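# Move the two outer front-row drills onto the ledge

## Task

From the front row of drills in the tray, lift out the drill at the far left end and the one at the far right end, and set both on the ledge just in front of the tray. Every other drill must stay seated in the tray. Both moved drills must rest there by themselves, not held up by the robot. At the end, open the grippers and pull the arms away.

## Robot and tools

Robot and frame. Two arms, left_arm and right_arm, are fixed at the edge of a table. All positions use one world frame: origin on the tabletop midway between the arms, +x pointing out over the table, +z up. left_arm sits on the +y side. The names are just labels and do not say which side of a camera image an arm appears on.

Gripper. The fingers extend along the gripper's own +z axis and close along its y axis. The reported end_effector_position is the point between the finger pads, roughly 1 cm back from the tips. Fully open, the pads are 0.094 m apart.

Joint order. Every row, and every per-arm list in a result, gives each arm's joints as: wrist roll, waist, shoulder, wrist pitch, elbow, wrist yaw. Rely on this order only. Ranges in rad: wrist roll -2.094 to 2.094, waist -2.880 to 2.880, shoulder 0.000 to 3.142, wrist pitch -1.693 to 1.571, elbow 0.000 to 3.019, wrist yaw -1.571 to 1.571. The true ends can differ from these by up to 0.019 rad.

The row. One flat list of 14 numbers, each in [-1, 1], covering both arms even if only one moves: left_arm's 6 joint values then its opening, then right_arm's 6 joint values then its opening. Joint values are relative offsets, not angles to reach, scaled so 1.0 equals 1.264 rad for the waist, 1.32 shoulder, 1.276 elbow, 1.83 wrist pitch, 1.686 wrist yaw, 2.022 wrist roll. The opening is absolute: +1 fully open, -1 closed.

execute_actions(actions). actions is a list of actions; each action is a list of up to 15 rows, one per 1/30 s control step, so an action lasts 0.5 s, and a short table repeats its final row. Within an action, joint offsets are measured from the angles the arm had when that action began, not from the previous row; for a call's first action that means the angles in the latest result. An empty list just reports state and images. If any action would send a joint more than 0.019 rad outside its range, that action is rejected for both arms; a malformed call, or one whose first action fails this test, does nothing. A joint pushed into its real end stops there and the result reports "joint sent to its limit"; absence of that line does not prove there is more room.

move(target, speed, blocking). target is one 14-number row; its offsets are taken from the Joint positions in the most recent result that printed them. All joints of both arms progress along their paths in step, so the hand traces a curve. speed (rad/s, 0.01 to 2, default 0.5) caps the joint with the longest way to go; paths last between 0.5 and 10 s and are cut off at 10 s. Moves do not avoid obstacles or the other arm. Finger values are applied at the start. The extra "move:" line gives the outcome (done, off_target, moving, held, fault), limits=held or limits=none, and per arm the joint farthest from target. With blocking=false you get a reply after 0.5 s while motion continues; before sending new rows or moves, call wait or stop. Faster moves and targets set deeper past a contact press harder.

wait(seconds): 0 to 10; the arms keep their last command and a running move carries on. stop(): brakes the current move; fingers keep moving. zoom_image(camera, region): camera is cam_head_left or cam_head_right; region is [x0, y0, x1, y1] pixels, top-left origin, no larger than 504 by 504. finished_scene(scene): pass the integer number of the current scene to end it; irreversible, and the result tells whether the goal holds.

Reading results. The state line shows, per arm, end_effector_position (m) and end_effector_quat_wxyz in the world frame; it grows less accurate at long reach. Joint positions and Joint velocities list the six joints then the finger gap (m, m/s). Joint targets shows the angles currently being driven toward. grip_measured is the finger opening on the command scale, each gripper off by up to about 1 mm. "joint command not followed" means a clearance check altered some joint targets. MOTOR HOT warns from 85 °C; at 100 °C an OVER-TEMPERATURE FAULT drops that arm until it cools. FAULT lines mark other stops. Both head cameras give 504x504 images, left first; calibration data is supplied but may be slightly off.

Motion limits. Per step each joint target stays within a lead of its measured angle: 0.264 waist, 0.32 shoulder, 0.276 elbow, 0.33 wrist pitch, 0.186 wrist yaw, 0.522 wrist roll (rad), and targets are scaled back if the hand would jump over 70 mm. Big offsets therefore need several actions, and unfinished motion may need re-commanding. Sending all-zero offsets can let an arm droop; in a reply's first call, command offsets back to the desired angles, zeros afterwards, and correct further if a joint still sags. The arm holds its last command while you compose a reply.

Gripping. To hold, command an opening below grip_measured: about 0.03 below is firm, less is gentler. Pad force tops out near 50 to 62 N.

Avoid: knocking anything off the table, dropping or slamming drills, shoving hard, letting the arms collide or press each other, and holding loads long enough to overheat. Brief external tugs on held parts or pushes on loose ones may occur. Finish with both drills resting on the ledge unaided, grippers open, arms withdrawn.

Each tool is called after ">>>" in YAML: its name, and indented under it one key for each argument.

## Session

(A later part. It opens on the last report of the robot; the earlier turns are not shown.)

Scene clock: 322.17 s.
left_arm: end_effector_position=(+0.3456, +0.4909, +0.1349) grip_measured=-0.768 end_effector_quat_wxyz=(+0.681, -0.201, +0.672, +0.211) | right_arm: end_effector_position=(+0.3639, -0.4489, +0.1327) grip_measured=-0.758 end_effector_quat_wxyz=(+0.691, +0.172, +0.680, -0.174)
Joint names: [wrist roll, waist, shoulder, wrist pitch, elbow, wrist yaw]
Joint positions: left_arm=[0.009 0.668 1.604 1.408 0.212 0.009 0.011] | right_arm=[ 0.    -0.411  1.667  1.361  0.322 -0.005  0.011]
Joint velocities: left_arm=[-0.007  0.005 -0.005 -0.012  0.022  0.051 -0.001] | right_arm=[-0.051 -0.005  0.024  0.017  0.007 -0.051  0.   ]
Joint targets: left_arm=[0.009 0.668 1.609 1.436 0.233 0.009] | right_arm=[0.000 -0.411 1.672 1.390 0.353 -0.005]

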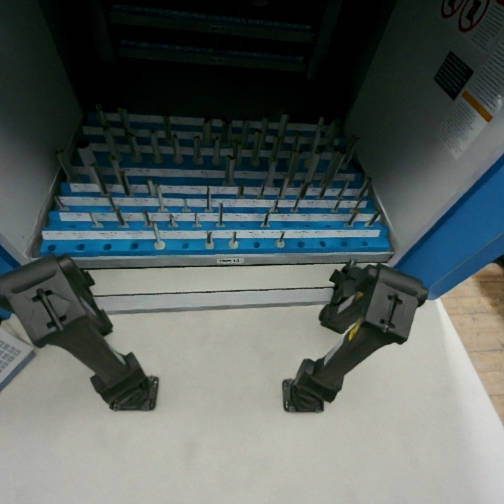

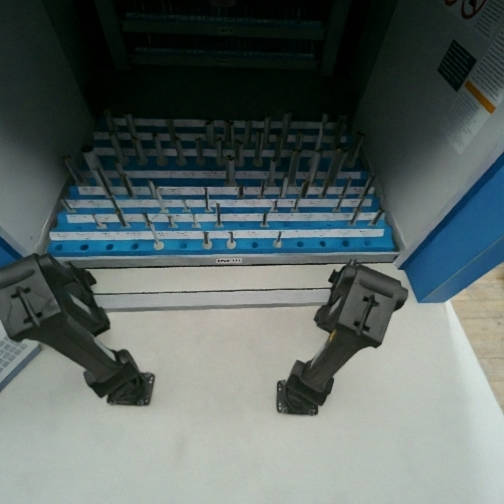

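Both touching. Release gradually.

>>> execute_actions:
  actions:
    - [[0,0,0,0.008,0.012,0,-0.79,0,0,0,0.008,0.015,0,-0.78],[0,0,0,0.008,0.012,0,-0.775,0,0,0,0.008,0.015,0,-0.765],[0,0,0,0.008,0.012,0,-0.76,0,0,0,0.008,0.015,0,-0.75],[0,0,0,0.008,0.012,0,-0.75,0,0,0,0.008,0.015,0,-0.74],[0,0,0,0.008,0.012,0,-0.74,0,0,0,0.008,0.015,0,-0.73],[0,0,0,0.008,0.012,0,-0.72,0,0,0,0.008,0.015,0,-0.71],[0,0,0,0.008,0.012,0,-0.7,0,0,0,0.008,0.015,0,-0.69]]
    - [[0,0,0,0.008,0.012,0,0.3,0,0,0,0.008,0.015,0,0.3]]

>>> zoom_image:
  camera: "cam_head_left"
  region: [310, 220, 410, 320]

Scene clock: 330.47 s.
left_arm: end_effector_position=(+0.3456, +0.4909, +0.1349) grip_measured=+0.298 end_effector_quat_wxyz=(+0.681, -0.201, +0.672, +0.211) | right_arm: end_effector_position=(+0.3638, -0.4490, +0.1327) grip_measured=+0.298 end_effector_quat_wxyz=(+0.691, +0.172, +0.680, -0.175)
Joint names: [wrist roll, waist, shoulder, wrist pitch, elbow, wrist yaw]
Joint positions: left_arm=[0.009 0.668 1.604 1.408 0.212 0.009 0.061] | right_arm=[ 0.    -0.411  1.667  1.361  0.322 -0.005  0.061]
Joint velocities: left_arm=[ 0.022 -0.005 -0.015 -0.007 -0.027  0.007  0.   ] | right_arm=[-0.051 -0.005  0.024 -0.002 -0.012 -0.022 -0.001]
Joint targets: left_arm=[0.009 0.668 1.604 1.423 0.228 0.009] | right_arm=[0.000 -0.411 1.667 1.375 0.342 -0.005]

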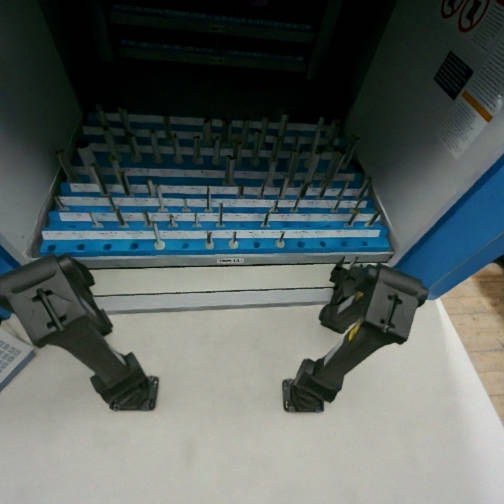

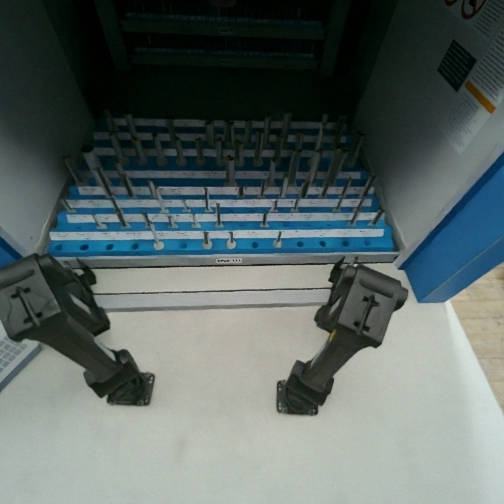

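Region (310, 220, 410, 320) of cam_head_left's 504x504 image, scaled by 5.040, with more detail than that image has.

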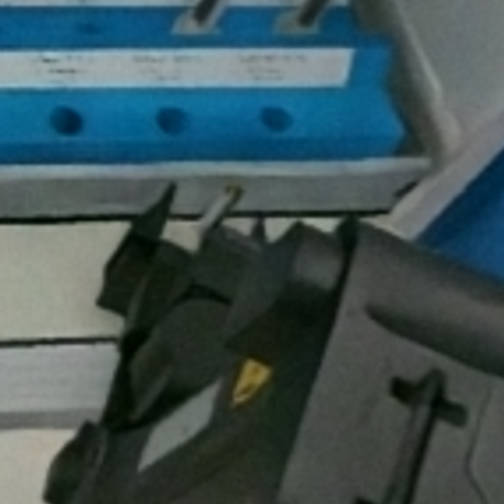

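>>> move:
  target: [0,0,-0.98,-0.7,0.01,0,0.3,0,0,-1,-0.715,-0.05,0,0.3]
  speed: 0.9

>>> move:
  target: [0,-0.6,0,0,0.01,0,1,0,0.55,0,0,0.01,0,1]
  speed: 0.9

>>> zoom_image:
  camera: "cam_head_right"
  region: [20, 200, 420, 330]

Scene clock: 337.47 s.
left_arm: end_effector_position=(+0.2551, +0.4292, +0.2849) grip_measured=+0.298 end_effector_quat_wxyz=(+0.691, -0.198, +0.662, +0.214) | right_arm: end_effector_position=(+0.2383, -0.3804, +0.2843) grip_measured=+0.298 end_effector_quat_wxyz=(+0.678, +0.175, +0.693, -0.171)
Joint names: [wrist roll, waist, shoulder, wrist pitch, elbow, wrist yaw]
Joint positions: left_arm=[0.009 0.668 0.303 0.137 0.212 0.009 0.061] | right_arm=[ 0.    -0.411  0.342  0.06   0.26  -0.005  0.061]
Joint velocities: left_arm=[ 0.007 -0.005  0.005 -0.012  0.002 -0.022 -0.001] | right_arm=[ 0.007 -0.005  0.005 -0.007  0.002 -0.037 -0.   ]
Joint targets: left_arm=[0.009 0.668 0.310 0.127 0.225 0.009] | right_arm=[0.000 -0.411 0.346 0.052 0.258 -0.005]
move: done; limits=none; left_arm: farthest joint: the elbow, 0.012 radians from its target (0.012 radians at the start); right_arm: farthest joint: the wrist pitch, 0.007 radians from its target (1.308 radians at the start)

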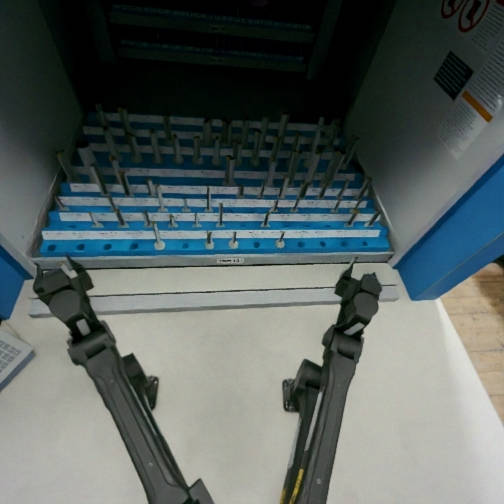

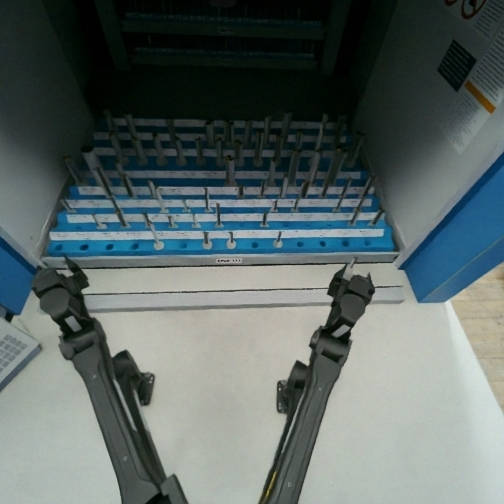

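Scene clock: 338.77 s.
left_arm: end_effector_position=(+0.3033, +0.2074, +0.2849) grip_measured=+1.000 end_effector_quat_wxyz=(+0.721, +0.061, +0.688, -0.057) | right_arm: end_effector_position=(+0.2706, -0.1691, +0.2843) grip_measured=+1.000 end_effector_quat_wxyz=(+0.695, -0.071, +0.712, +0.069)
Joint names: [wrist roll, waist, shoulder, wrist pitch, elbow, wrist yaw]
Joint positions: left_arm=[ 0.009 -0.09   0.303  0.137  0.212  0.009  0.094] | right_arm=[ 0.     0.283  0.342  0.06   0.26  -0.005  0.094]
Joint velocities: left_arm=[-0.037 -0.005 -0.015  0.012  0.007  0.007  0.   ] | right_arm=[-0.022  0.005 -0.005 -0.017 -0.012 -0.037  0.   ]
Joint targets: left_arm=[0.009 -0.091 0.303 0.137 0.225 0.009] | right_arm=[0.000 0.284 0.342 0.060 0.272 -0.005]
move: done; limits=none; left_arm: farthest joint: the elbow, 0.012 radians from its target (0.012 radians at the start); right_arm: farthest joint: the elbow, 0.013 radians from its target (0.013 radians at the start)

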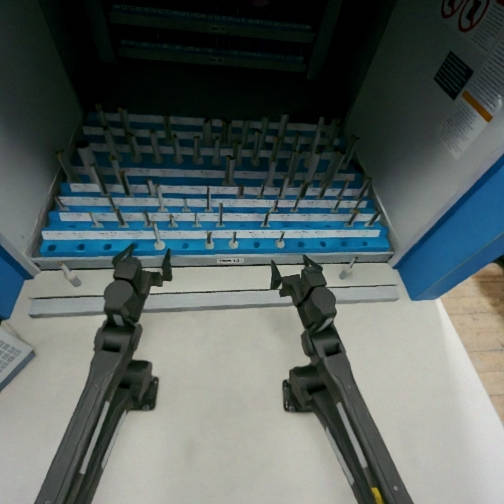

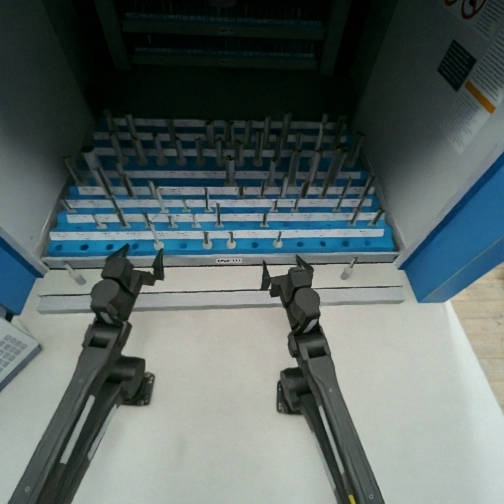

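Region (20, 200, 420, 330) of cam_head_right's 504x504 image, scaled by 1.260, with more detail than that image has; it fills the top 164 rows of this view, and the rest is white.

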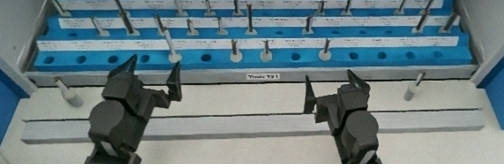

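>>> finished_scene:
  scene: 1

The scene is finished: the task was done.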